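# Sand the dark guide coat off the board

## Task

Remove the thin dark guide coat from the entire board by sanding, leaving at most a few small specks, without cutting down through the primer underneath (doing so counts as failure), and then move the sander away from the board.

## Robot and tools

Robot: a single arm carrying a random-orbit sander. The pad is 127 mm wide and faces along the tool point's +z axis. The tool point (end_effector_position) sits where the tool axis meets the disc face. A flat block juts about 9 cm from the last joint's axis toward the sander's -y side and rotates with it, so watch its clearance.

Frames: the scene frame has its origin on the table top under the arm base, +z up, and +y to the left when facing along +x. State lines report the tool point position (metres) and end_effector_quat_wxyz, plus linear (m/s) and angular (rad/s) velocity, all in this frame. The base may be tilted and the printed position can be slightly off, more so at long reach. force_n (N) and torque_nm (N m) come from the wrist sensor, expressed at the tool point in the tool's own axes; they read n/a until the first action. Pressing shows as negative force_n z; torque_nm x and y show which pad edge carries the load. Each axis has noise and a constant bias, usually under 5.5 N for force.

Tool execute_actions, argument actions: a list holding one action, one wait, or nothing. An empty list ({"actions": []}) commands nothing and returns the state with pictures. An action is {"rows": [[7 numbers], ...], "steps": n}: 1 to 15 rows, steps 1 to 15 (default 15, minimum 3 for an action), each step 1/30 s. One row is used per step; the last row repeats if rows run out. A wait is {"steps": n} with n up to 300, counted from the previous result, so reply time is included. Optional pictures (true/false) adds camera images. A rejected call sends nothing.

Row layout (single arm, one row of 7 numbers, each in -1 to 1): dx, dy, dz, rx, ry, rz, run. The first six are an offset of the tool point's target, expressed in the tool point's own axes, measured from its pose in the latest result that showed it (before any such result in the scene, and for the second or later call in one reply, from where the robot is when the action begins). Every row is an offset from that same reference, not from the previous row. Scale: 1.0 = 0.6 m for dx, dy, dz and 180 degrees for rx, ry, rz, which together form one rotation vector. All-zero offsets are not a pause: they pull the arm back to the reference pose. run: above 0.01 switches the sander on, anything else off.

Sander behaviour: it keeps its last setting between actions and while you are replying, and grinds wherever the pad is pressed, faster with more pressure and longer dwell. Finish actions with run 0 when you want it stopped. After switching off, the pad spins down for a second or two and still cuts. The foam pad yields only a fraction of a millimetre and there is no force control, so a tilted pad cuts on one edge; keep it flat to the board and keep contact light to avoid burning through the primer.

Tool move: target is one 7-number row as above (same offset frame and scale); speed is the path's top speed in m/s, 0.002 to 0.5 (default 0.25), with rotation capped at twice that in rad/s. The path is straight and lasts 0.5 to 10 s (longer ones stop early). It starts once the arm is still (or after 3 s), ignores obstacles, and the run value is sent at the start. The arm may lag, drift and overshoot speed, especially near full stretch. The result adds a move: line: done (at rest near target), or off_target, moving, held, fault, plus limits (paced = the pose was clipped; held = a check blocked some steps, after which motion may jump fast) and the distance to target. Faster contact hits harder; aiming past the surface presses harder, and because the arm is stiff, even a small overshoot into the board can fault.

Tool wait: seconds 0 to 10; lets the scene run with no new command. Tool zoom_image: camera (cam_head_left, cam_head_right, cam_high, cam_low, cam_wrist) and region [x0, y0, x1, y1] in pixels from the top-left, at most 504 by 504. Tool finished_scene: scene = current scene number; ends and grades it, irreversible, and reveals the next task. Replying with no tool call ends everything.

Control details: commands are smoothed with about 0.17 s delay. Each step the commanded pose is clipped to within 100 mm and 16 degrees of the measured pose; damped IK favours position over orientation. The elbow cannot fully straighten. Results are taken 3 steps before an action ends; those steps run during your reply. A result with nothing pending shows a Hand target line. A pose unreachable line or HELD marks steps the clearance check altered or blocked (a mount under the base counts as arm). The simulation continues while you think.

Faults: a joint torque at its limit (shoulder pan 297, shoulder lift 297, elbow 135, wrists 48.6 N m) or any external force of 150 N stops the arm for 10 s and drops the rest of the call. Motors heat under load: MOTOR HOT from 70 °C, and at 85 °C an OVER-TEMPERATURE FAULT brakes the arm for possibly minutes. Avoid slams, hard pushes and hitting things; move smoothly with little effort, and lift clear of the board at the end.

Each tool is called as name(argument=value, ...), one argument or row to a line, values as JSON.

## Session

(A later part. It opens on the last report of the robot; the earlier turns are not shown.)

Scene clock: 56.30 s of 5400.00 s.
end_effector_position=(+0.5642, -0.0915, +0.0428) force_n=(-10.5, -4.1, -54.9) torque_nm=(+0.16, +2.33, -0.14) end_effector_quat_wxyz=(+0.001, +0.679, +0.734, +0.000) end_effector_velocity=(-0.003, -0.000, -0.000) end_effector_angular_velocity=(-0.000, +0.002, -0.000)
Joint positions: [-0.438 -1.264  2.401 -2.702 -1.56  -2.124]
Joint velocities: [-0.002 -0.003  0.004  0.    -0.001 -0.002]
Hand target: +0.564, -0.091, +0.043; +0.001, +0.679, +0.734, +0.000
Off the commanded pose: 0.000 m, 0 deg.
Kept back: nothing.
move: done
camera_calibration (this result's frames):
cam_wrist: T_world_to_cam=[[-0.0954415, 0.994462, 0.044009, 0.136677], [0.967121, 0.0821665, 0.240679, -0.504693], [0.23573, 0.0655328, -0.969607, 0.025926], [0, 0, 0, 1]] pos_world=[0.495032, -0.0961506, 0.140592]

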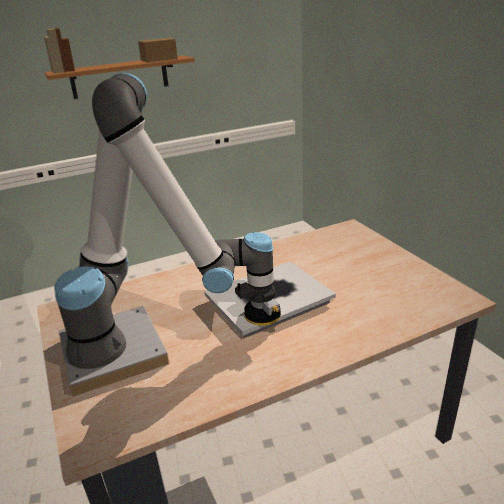

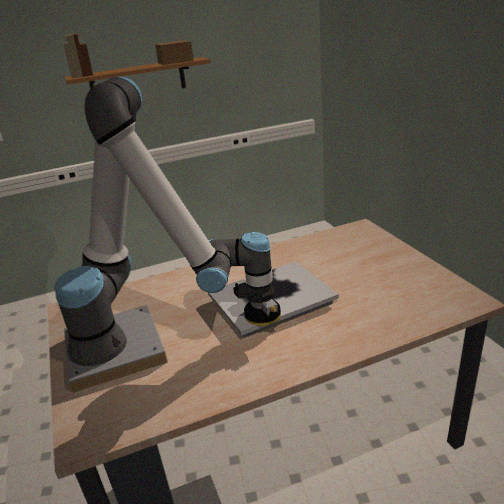

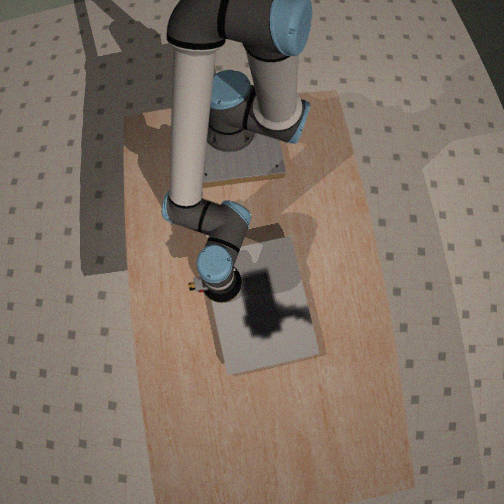

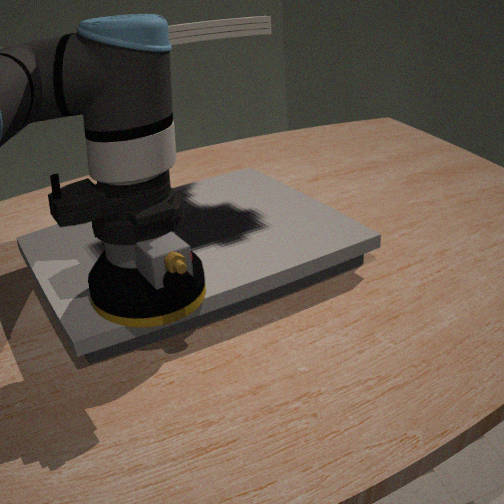

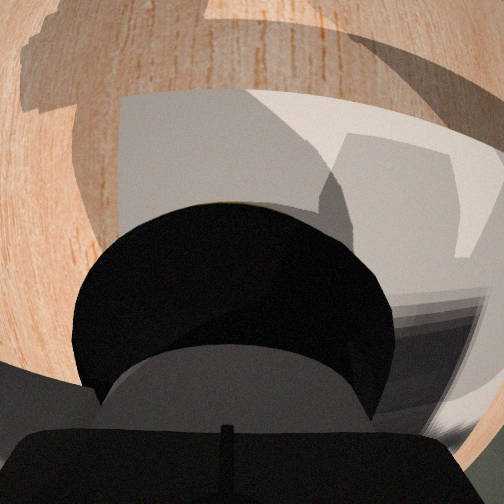

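move(
  target=[0.19, 0, 0, 0, 0, 0, 1],
  speed=0.055,
)

move(
  target=[-0.02, 0.27, 0.0003, 0, 0, 0, 1],
  speed=0.04,
)

move(
  target=[0.19, -0.03, 0.0001, 0, 0, 0, 1],
  speed=0.05,
)

move(
  target=[0.1, -0.3, -0.3, 0, 0, 0, 0],
  speed=0.3,
)

Scene clock: 62.33 s of 5400.00 s.
end_effector_position=(+0.5553, +0.0220, +0.0429) force_n=(-2.7, -8.5, -56.2) torque_nm=(+0.41, +0.46, -0.11) end_effector_quat_wxyz=(+0.001, +0.679, +0.734, +0.000) end_effector_velocity=(+0.000, +0.002, +0.000) end_effector_angular_velocity=(-0.001, -0.001, -0.000)
Joint positions: [-0.248 -1.285  2.432 -2.714 -1.559 -1.934]
Joint velocities: [ 0.004 -0.    -0.    -0.001 -0.001  0.004]
Hand target: +0.555, +0.022, +0.043; +0.001, +0.679, +0.734, +0.000
Off the commanded pose: 0.000 m, 0 deg.
Kept back: nothing.
move: done
camera_calibration (this result's frames):
cam_wrist: T_world_to_cam=[[-0.0954797, 0.994456, 0.0440562, 0.0230327], [0.967014, 0.0821633, 0.24111, -0.505419], [0.236154, 0.065624, -0.969497, 0.020381], [0, 0, 0, 1]] pos_world=[0.486133, 0.0172844, 0.140606]

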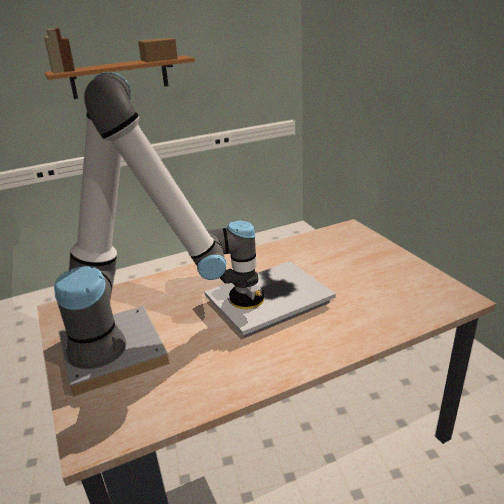

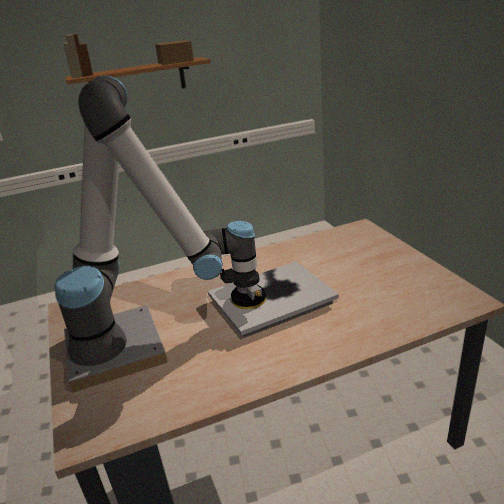

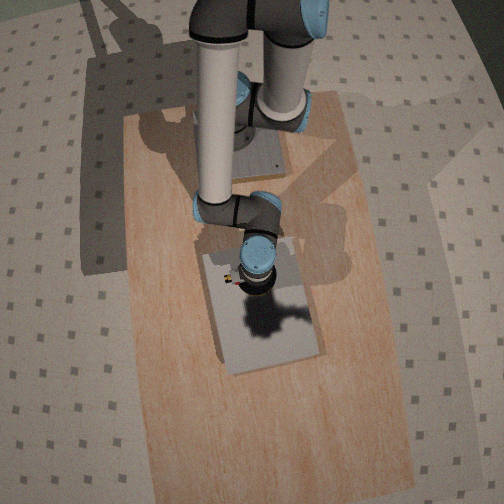

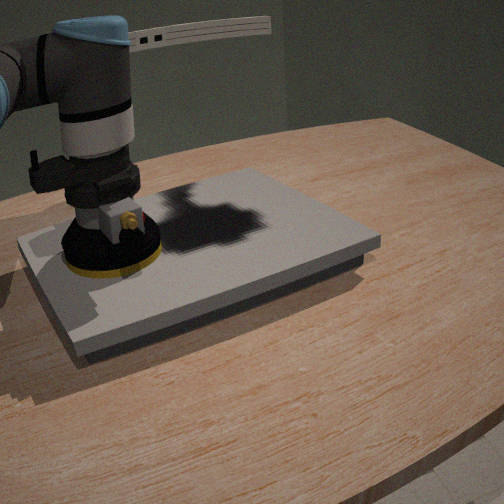

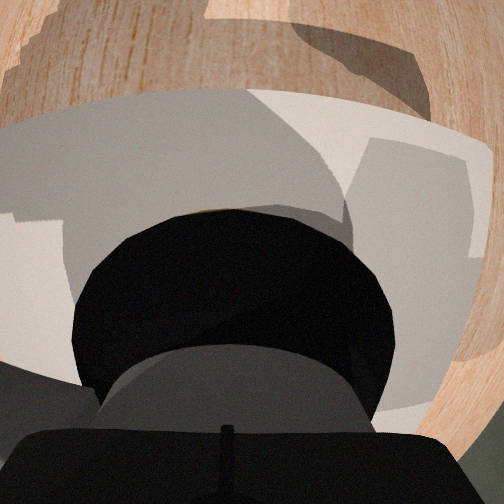

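Scene clock: 67.00 s of 5400.00 s.
end_effector_position=(+0.7174, +0.0230, +0.0432) force_n=(-12.4, -5.6, -50.1) torque_nm=(+0.33, +2.01, -0.04) end_effector_quat_wxyz=(+0.001, +0.679, +0.734, +0.001) end_effector_velocity=(+0.002, +0.000, +0.000) end_effector_angular_velocity=(+0.001, +0.002, -0.000)
Joint positions: [-0.18  -1.113  2.12  -2.575 -1.558 -1.866]
Joint velocities: [ 0.001  0.003 -0.006  0.005  0.     0.001]
Hand target: +0.718, +0.023, +0.043; +0.001, +0.679, +0.734, +0.001
Off the commanded pose: 0.000 m, 0 deg.
Kept back: nothing.
move: done
camera_calibration (this result's frames):
cam_wrist: T_world_to_cam=[[-0.0954763, 0.994458, 0.044015, 0.0374634], [0.966979, 0.0821604, 0.241248, -0.662343], [0.236295, 0.0655951, -0.969465, -0.0177382], [0, 0, 0, 1]] pos_world=[0.64824, 0.0183261, 0.140943]

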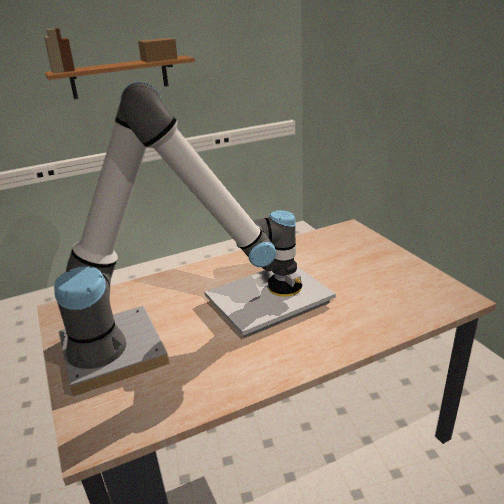

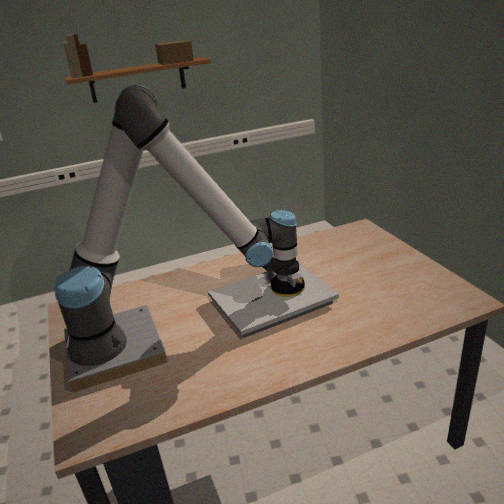

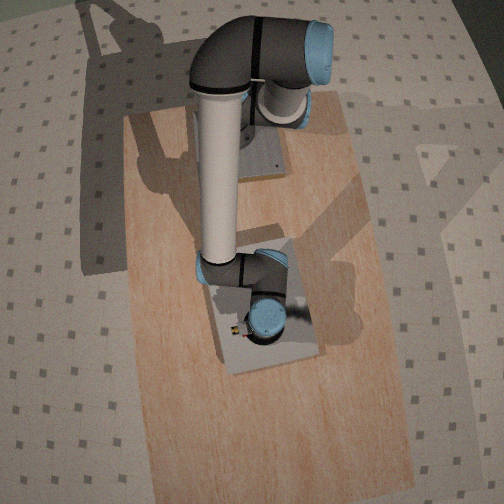

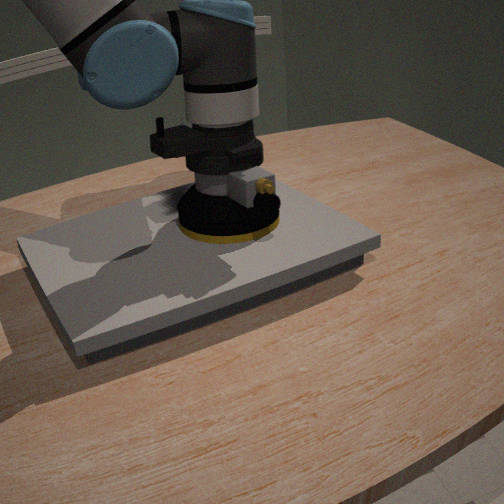

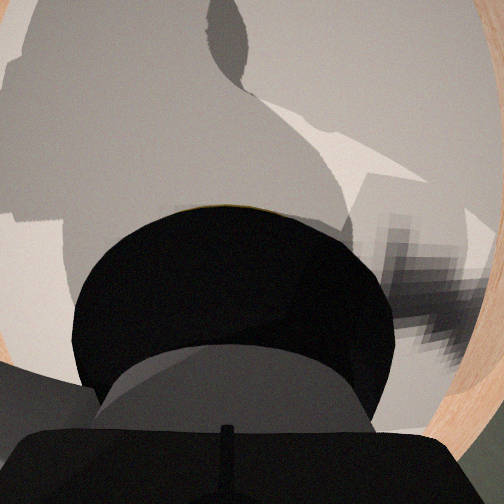

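Scene clock: 69.93 s of 5400.00 s.
end_effector_position=(+0.6909, +0.1350, +0.0431) force_n=(+4.0, +9.1, -36.3) torque_nm=(+0.35, -0.67, -0.15) end_effector_quat_wxyz=(+0.001, +0.679, +0.734, +0.001) end_effector_velocity=(-0.000, +0.002, +0.000) end_effector_angular_velocity=(-0.000, -0.001, -0.000)
Joint positions: [-0.025 -1.13   2.148 -2.588 -1.558 -1.71 ]
Joint velocities: [ 0.004 -0.     0.    -0.002 -0.     0.004]
Hand target: +0.691, +0.135, +0.043; +0.001, +0.679, +0.734, +0.001
Off the commanded pose: 0.000 m, 0 deg.
Kept back: nothing.
move: done
camera_calibration (this result's frames):
cam_wrist: T_world_to_cam=[[-0.0954954, 0.994451, 0.0441424, -0.0764289], [0.966919, 0.0821316, 0.241501, -0.645852], [0.236536, 0.0657443, -0.969396, -0.0190785], [0, 0, 0, 1]] pos_world=[0.621701, 0.130304, 0.140853]

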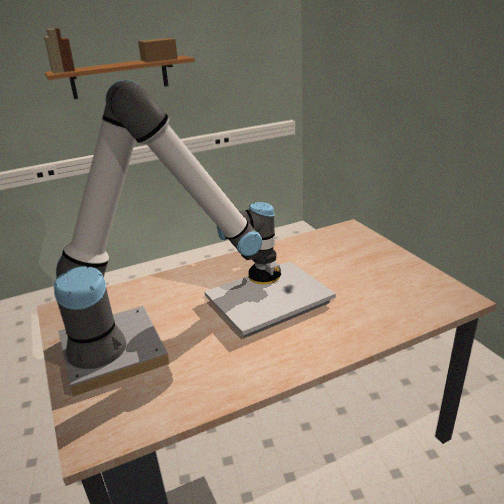

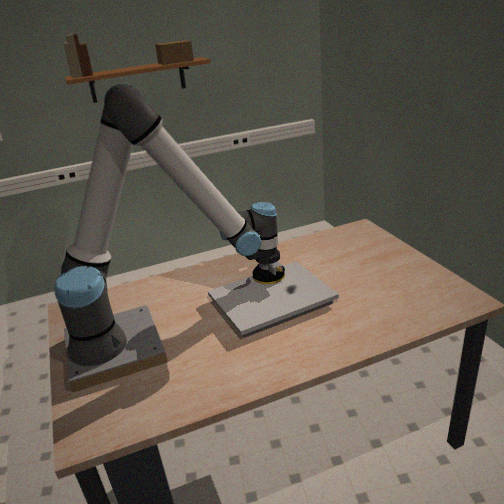

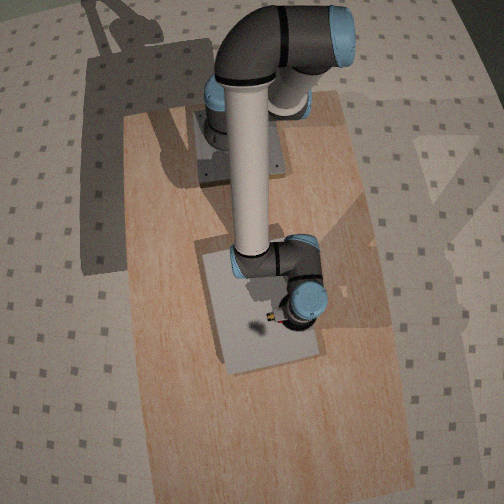

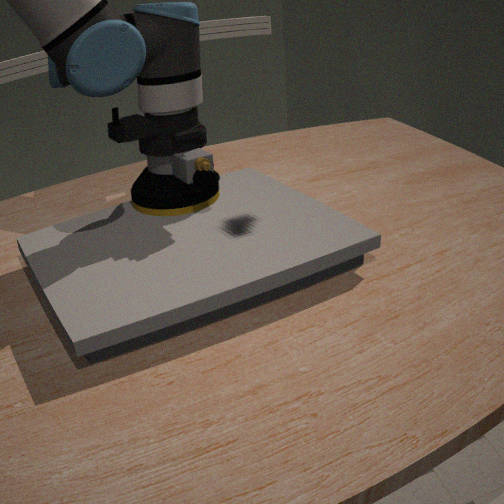

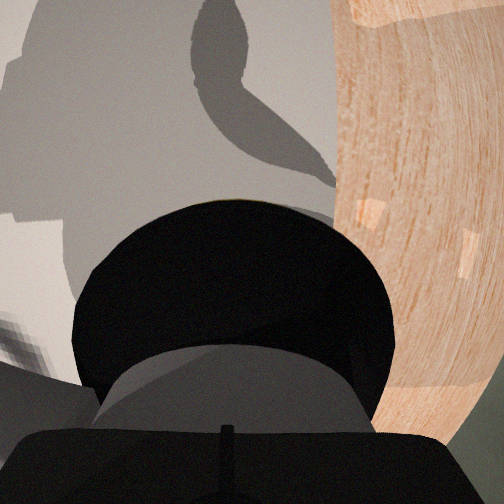

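Scene clock: 71.77 s of 5400.00 s.
end_effector_position=(+0.5063, +0.1808, +0.2225) force_n=(-2.1, +1.5, -5.9) torque_nm=(+0.33, +0.16, +0.12) end_effector_quat_wxyz=(+0.002, +0.679, +0.734, +0.001) end_effector_velocity=(-0.001, -0.000, +0.002) end_effector_angular_velocity=(-0.001, -0.000, +0.001)
Joint positions: [ 0.039 -1.661  2.347 -2.257 -1.558 -1.647]
Joint velocities: [ 0.    -0.005  0.     0.005 -0.001 -0.   ]
Hand target: +0.506, +0.181, +0.223; +0.001, +0.679, +0.734, +0.001
Off the commanded pose: 0.001 m, 0 deg.
Kept back: nothing.
move: done
camera_calibration (this result's frames):
cam_wrist: T_world_to_cam=[[-0.0954904, 0.994452, 0.0441173, -0.147457], [0.966889, 0.0821245, 0.241623, -0.514432], [0.236659, 0.0657291, -0.969367, 0.195359], [0, 0, 0, 1]] pos_world=[0.437085, 0.176046, 0.320179]

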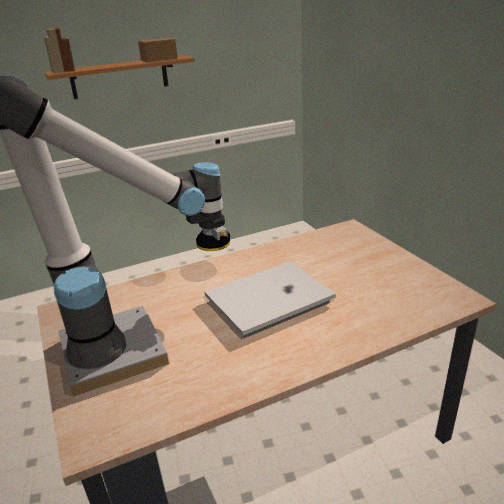

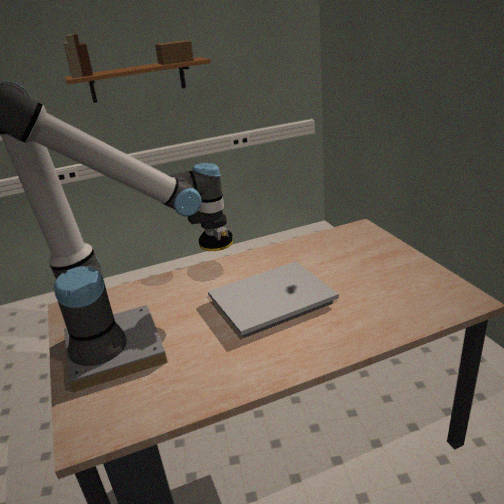

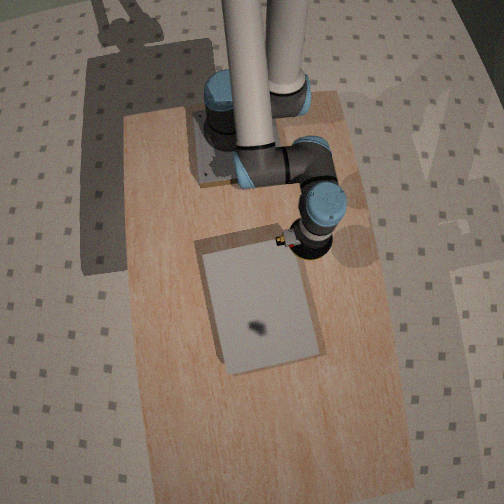

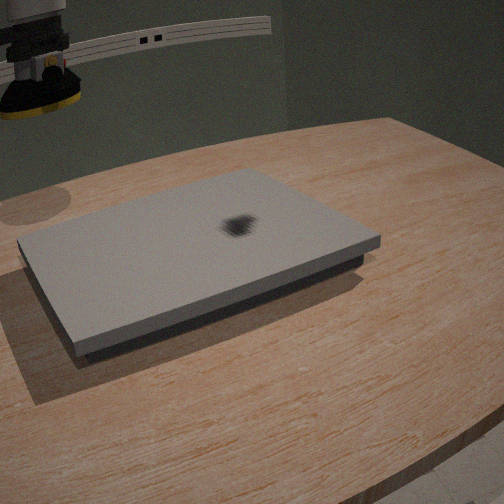

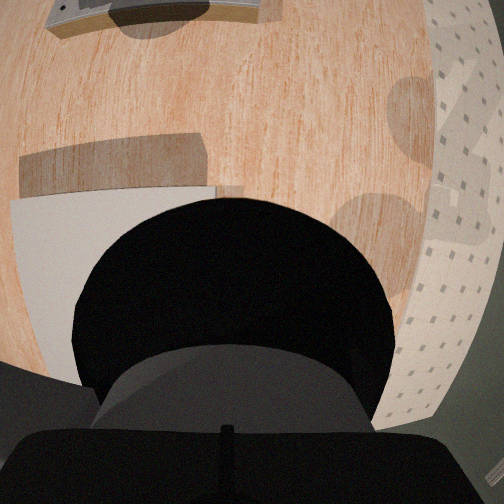

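zoom_image(
  camera="cam_high",
  region=[190, 230, 340, 390],
)

zoom_image(
  camera="cam_low",
  region=[0, 150, 400, 370],
)

Region (190, 230, 340, 390) of cam_high's 504x504 image, scaled by 3.150, with more detail than that image has; it fills the left 472 columns of this view, and the rest is white.

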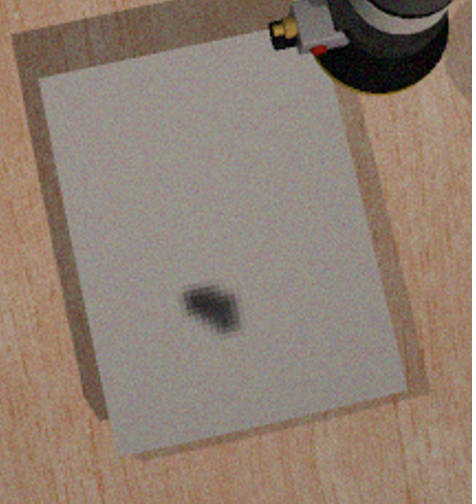

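Region (0, 150, 400, 370) of cam_low's 504x504 image, scaled by 1.260, with more detail than that image has; it fills the top 277 rows of this view, and the rest is white.

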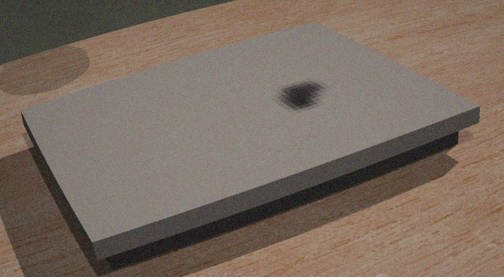

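move(
  target=[-0.325, 0.3373, 0.295, 0, 0, 0, 0],
  speed=0.3,
)

Scene clock: 73.93 s of 5400.00 s.
end_effector_position=(+0.7237, +0.0025, +0.0461) force_n=(-2.5, -6.1, -2.5) torque_nm=(-0.63, +0.41, -0.09) end_effector_quat_wxyz=(+0.001, +0.679, +0.734, +0.000) end_effector_velocity=(+0.002, -0.001, -0.002) end_effector_angular_velocity=(-0.000, +0.001, +0.000)
Joint positions: [-0.207 -1.111  2.107 -2.564 -1.559 -1.893]
Joint velocities: [-0.001  0.004 -0.003  0.    -0.001 -0.001]
Hand target: +0.724, +0.002, +0.046; +0.001, +0.679, +0.734, +0.000
Off the commanded pose: 0.001 m, 0 deg.
Kept back: nothing.
move: done
camera_calibration (this result's frames):
cam_wrist: T_world_to_cam=[[-0.0954701, 0.994461, 0.043972, 0.0583628], [0.966991, 0.082168, 0.241198, -0.667401], [0.236248, 0.0655477, -0.969479, -0.0150265], [0, 0, 0, 1]] pos_world=[0.654493, -0.00221557, 0.143841]

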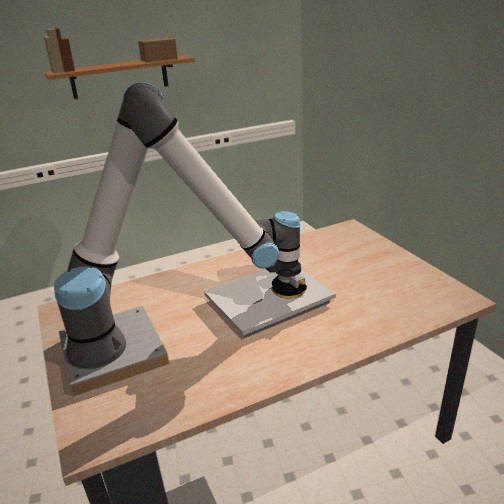

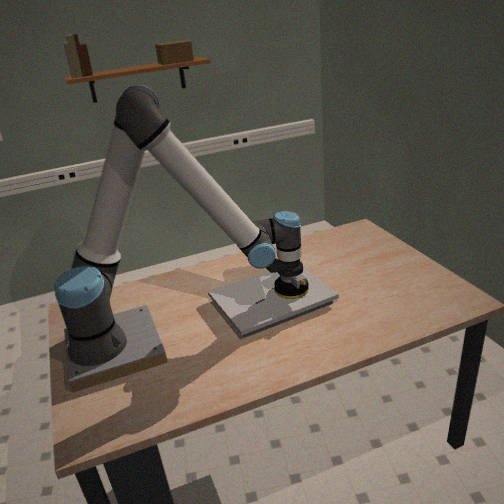

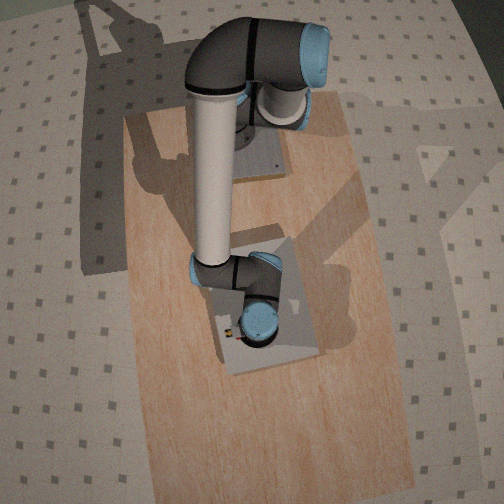

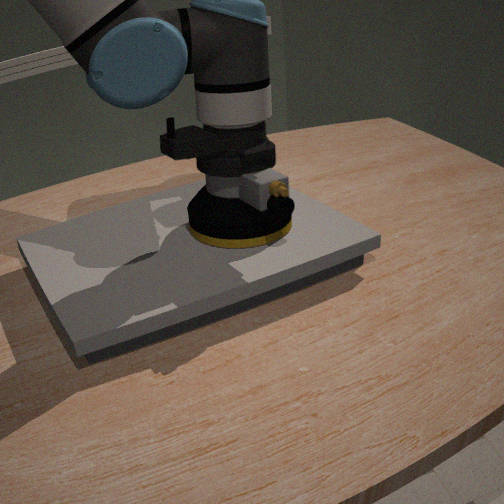

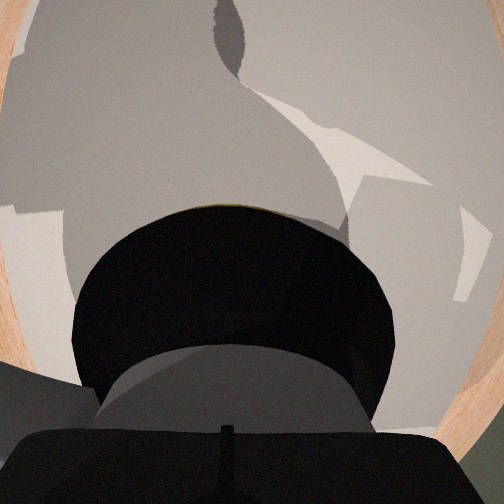

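execute_actions(
  actions=[
    {"rows": [[0,0,0.001,0,0,0,1],[0,0,0.0016,0,0,0,1],[0,0,0.0022,0,0,0,1],[0,0,0.0027,0,0,0,1],[0,0,0.0031,0,0,0,1],[0,0,0.0035,0,0,0,1],[0,0,0.0038,0,0,0,1],[0,0,0.0041,0,0,0,1],[0,0,0.0044,0,0,0,1],[0,0,0.0046,0,0,0,1],[0,0,0.0048,0,0,0,1],[0,0,0.0049,0,0,0,1]], "steps": 15},
  ],
)

execute_actions(
  actions=[
    {"steps": 60},
  ],
)

move(
  target=[0.2, -0.1, -0.25, 0, 0, 0, 0],
  speed=0.3,
)

Scene clock: 74.53 s of 5400.00 s.
end_effector_position=(+0.7239, +0.0024, +0.0439) force_n=(-2.1, +3.8, -23.2) torque_nm=(+1.22, +0.05, -0.19) end_effector_quat_wxyz=(+0.002, +0.679, +0.734, +0.001) end_effector_velocity=(+0.001, -0.000, -0.004) end_effector_angular_velocity=(-0.002, -0.004, -0.000)
Joint positions: [-0.207 -1.107  2.107 -2.568 -1.559 -1.893]
Joint velocities: [ 0.001  0.007  0.001 -0.013 -0.001  0.001]
Steps of this call (steps 1 to 6: nothing new was sent; steps 7 to 18: the first 12 steps of this action). Readings (end_effector_position | what the end effector reports):
7: (+0.7239, +0.0024, +0.0460) | force_n=(+0.1, +3.9, -0.1) torque_nm=(+0.86, -0.04, -0.39)
8: (+0.7239, +0.0024, +0.0459) | force_n=(+0.3, -1.1, +3.4) torque_nm=(+0.02, +0.10, -0.57)
10: (+0.7240, +0.0024, +0.0456) | force_n=(-1.1, +0.6, -1.5) torque_nm=(+0.00, +0.23, -0.19)
14: (+0.7239, +0.0024, +0.0447) | force_n=(-7.6, +0.2, +0.3) torque_nm=(+0.38, +0.90, +0.02)
18: the state above

Scene clock: 76.53 s of 5400.00 s.
end_effector_position=(+0.7237, +0.0025, +0.0432) force_n=(+4.9, +8.5, -42.0) torque_nm=(+0.15, -0.85, -0.22) end_effector_quat_wxyz=(+0.001, +0.679, +0.734, +0.000) end_effector_velocity=(+0.000, -0.000, -0.000) end_effector_angular_velocity=(-0.000, -0.000, +0.000)
Joint positions: [-0.207 -1.106  2.108 -2.569 -1.559 -1.893]
Joint velocities: [-0.  0. -0. -0. -0. -0.]
Hand target: +0.724, +0.002, +0.043; +0.001, +0.679, +0.734, +0.000
Off the commanded pose: 0.000 m, 0 deg.
Kept back: nothing.
Steps of this call (steps 1 to 3: the last 3 steps of your previous action; steps 4 to 60: nothing new was sent). Readings (end_effector_position | what the end effector reports):
1: (+0.7239, +0.0024, +0.0438) | force_n=(+7.4, +5.3, -19.4) torque_nm=(+0.67, -1.18, -0.18)
2: (+0.7239, +0.0024, +0.0437) | force_n=(-0.9, -1.1, -24.9) torque_nm=(-0.62, +0.14, -0.06)
4: (+0.7239, +0.0024, +0.0436) | force_n=(-5.5, +2.4, -39.2) torque_nm=(+1.00, +0.57, -0.10)
8: (+0.7239, +0.0025, +0.0434) | force_n=(-3.5, -0.4, -35.4) torque_nm=(-0.51, +0.69, -0.04)
60: the state above

Scene clock: 78.13 s of 5400.00 s.
end_effector_position=(+0.6541, +0.1172, +0.1929) force_n=(-3.1, -4.1, -0.6) torque_nm=(-0.34, +0.62, +0.08) end_effector_quat_wxyz=(+0.001, +0.679, +0.734, +0.001) end_effector_velocity=(-0.001, +0.001, +0.002) end_effector_angular_velocity=(-0.001, +0.002, -0.000)
Joint positions: [-0.059 -1.406  2.15  -2.314 -1.558 -1.745]
Joint velocities: [ 0.002 -0.003 -0.001  0.006 -0.001  0.002]
Hand target: +0.654, +0.117, +0.193; +0.001, +0.679, +0.734, +0.001
Off the commanded pose: 0.000 m, 0 deg.
Kept back: nothing.
move: done
camera_calibration (this result's frames):
cam_wrist: T_world_to_cam=[[-0.0954919, 0.994455, 0.0440614, -0.0688278], [0.966923, 0.0821491, 0.241477, -0.644935], [0.236518, 0.0656631, -0.969406, 0.135957], [0, 0, 0, 1]] pos_world=[0.584874, 0.1125, 0.290567]

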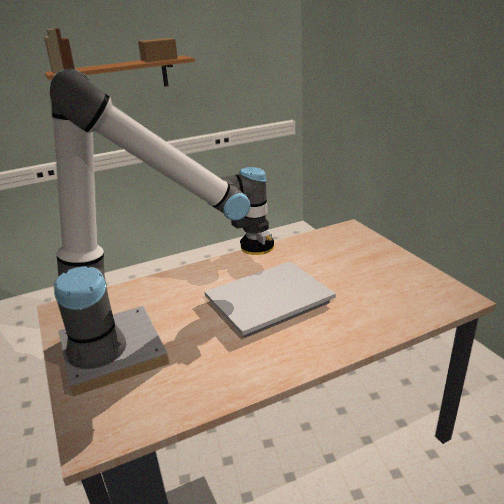

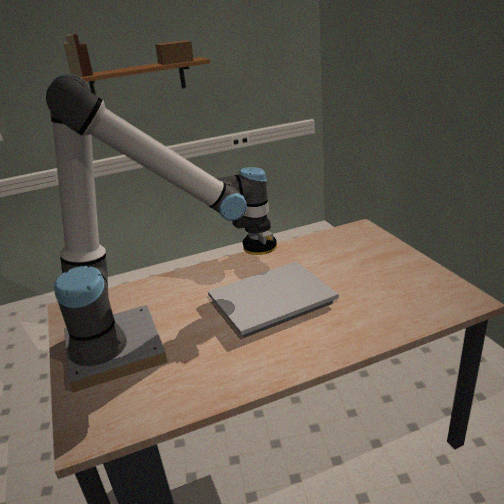

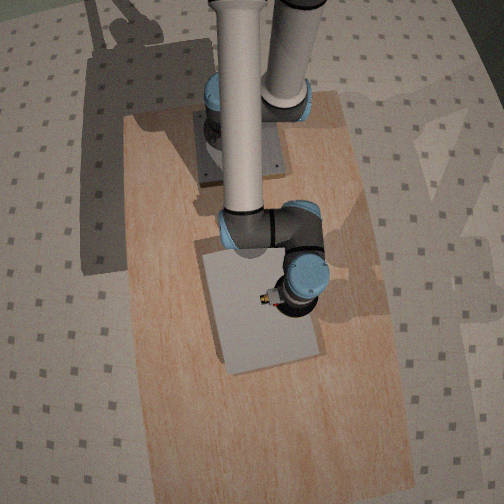

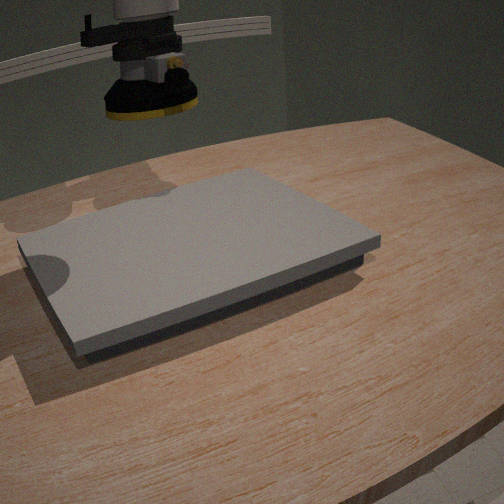

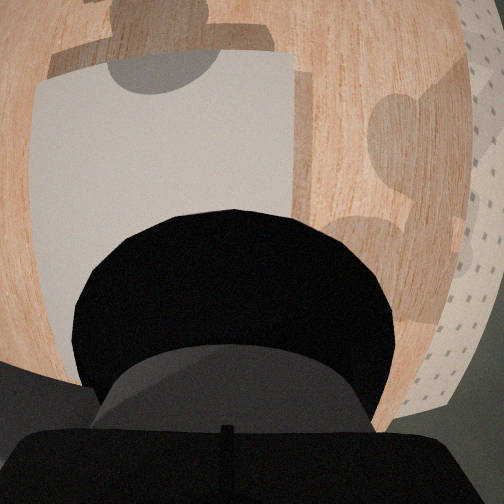

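move(
  target=[0.1, -0.1, -0.25, 0, 0, 0, 0],
  speed=0.35,
)

zoom_image(
  camera="cam_low",
  region=[0, 150, 400, 370],
)

Scene clock: 79.57 s of 5400.00 s.
end_effector_position=(+0.5892, +0.1721, +0.3425) force_n=(+0.0, +3.2, -8.2) torque_nm=(+0.56, +0.09, -0.03) end_effector_quat_wxyz=(+0.002, +0.679, +0.734, +0.001) end_effector_velocity=(-0.001, +0.000, +0.002) end_effector_angular_velocity=(-0.001, +0.001, -0.000)
Joint positions: [ 0.021 -1.653  2.091 -2.01  -1.558 -1.665]
Joint velocities: [ 0.001 -0.003 -0.002  0.006 -0.001  0.001]
Hand target: +0.589, +0.172, +0.343; +0.002, +0.679, +0.734, +0.001
Off the commanded pose: 0.000 m, 0 deg.
Kept back: nothing.
move: done
camera_calibration (this result's frames):
cam_wrist: T_world_to_cam=[[-0.0955101, 0.994449, 0.0441367, -0.136257], [0.966876, 0.0821357, 0.241671, -0.622861], [0.236704, 0.0657567, -0.969354, 0.292597], [0, 0, 0, 1]] pos_world=[0.519956, 0.16742, 0.440171]

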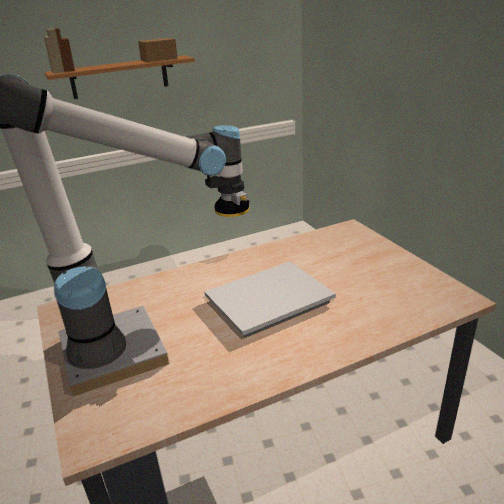

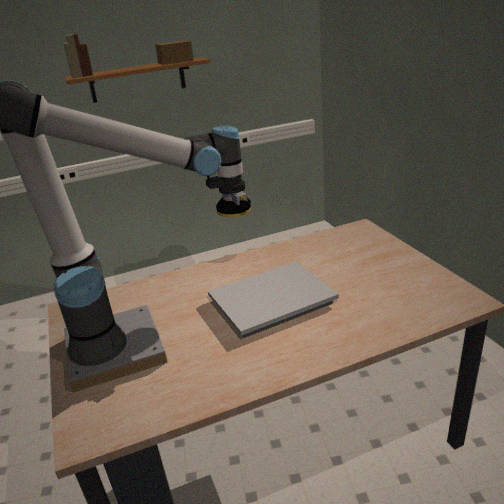

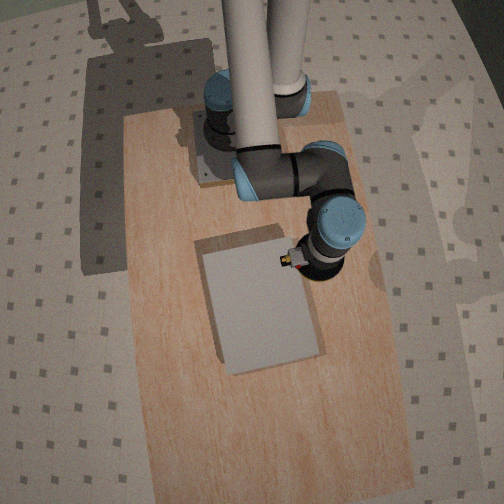

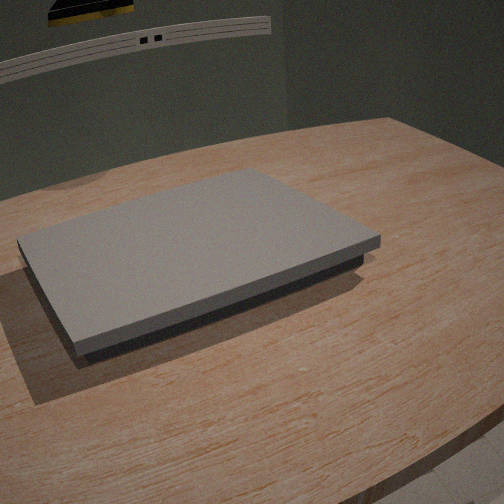

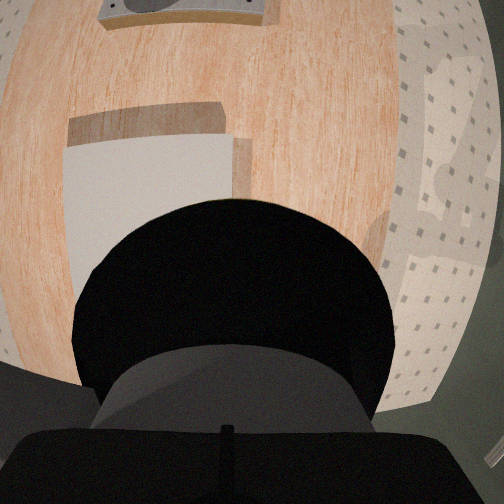

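Region (0, 150, 400, 370) of cam_low's 504x504 image, scaled by 1.260, with more detail than that image has; it fills the top 277 rows of this view, and the rest is white.

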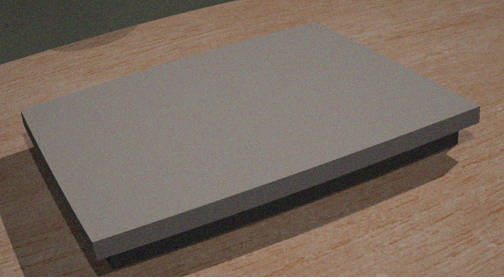

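The board is uniformly clean and the arm is clear.

finished_scene(
  scene=1,
)

The scene is finished: the task was done.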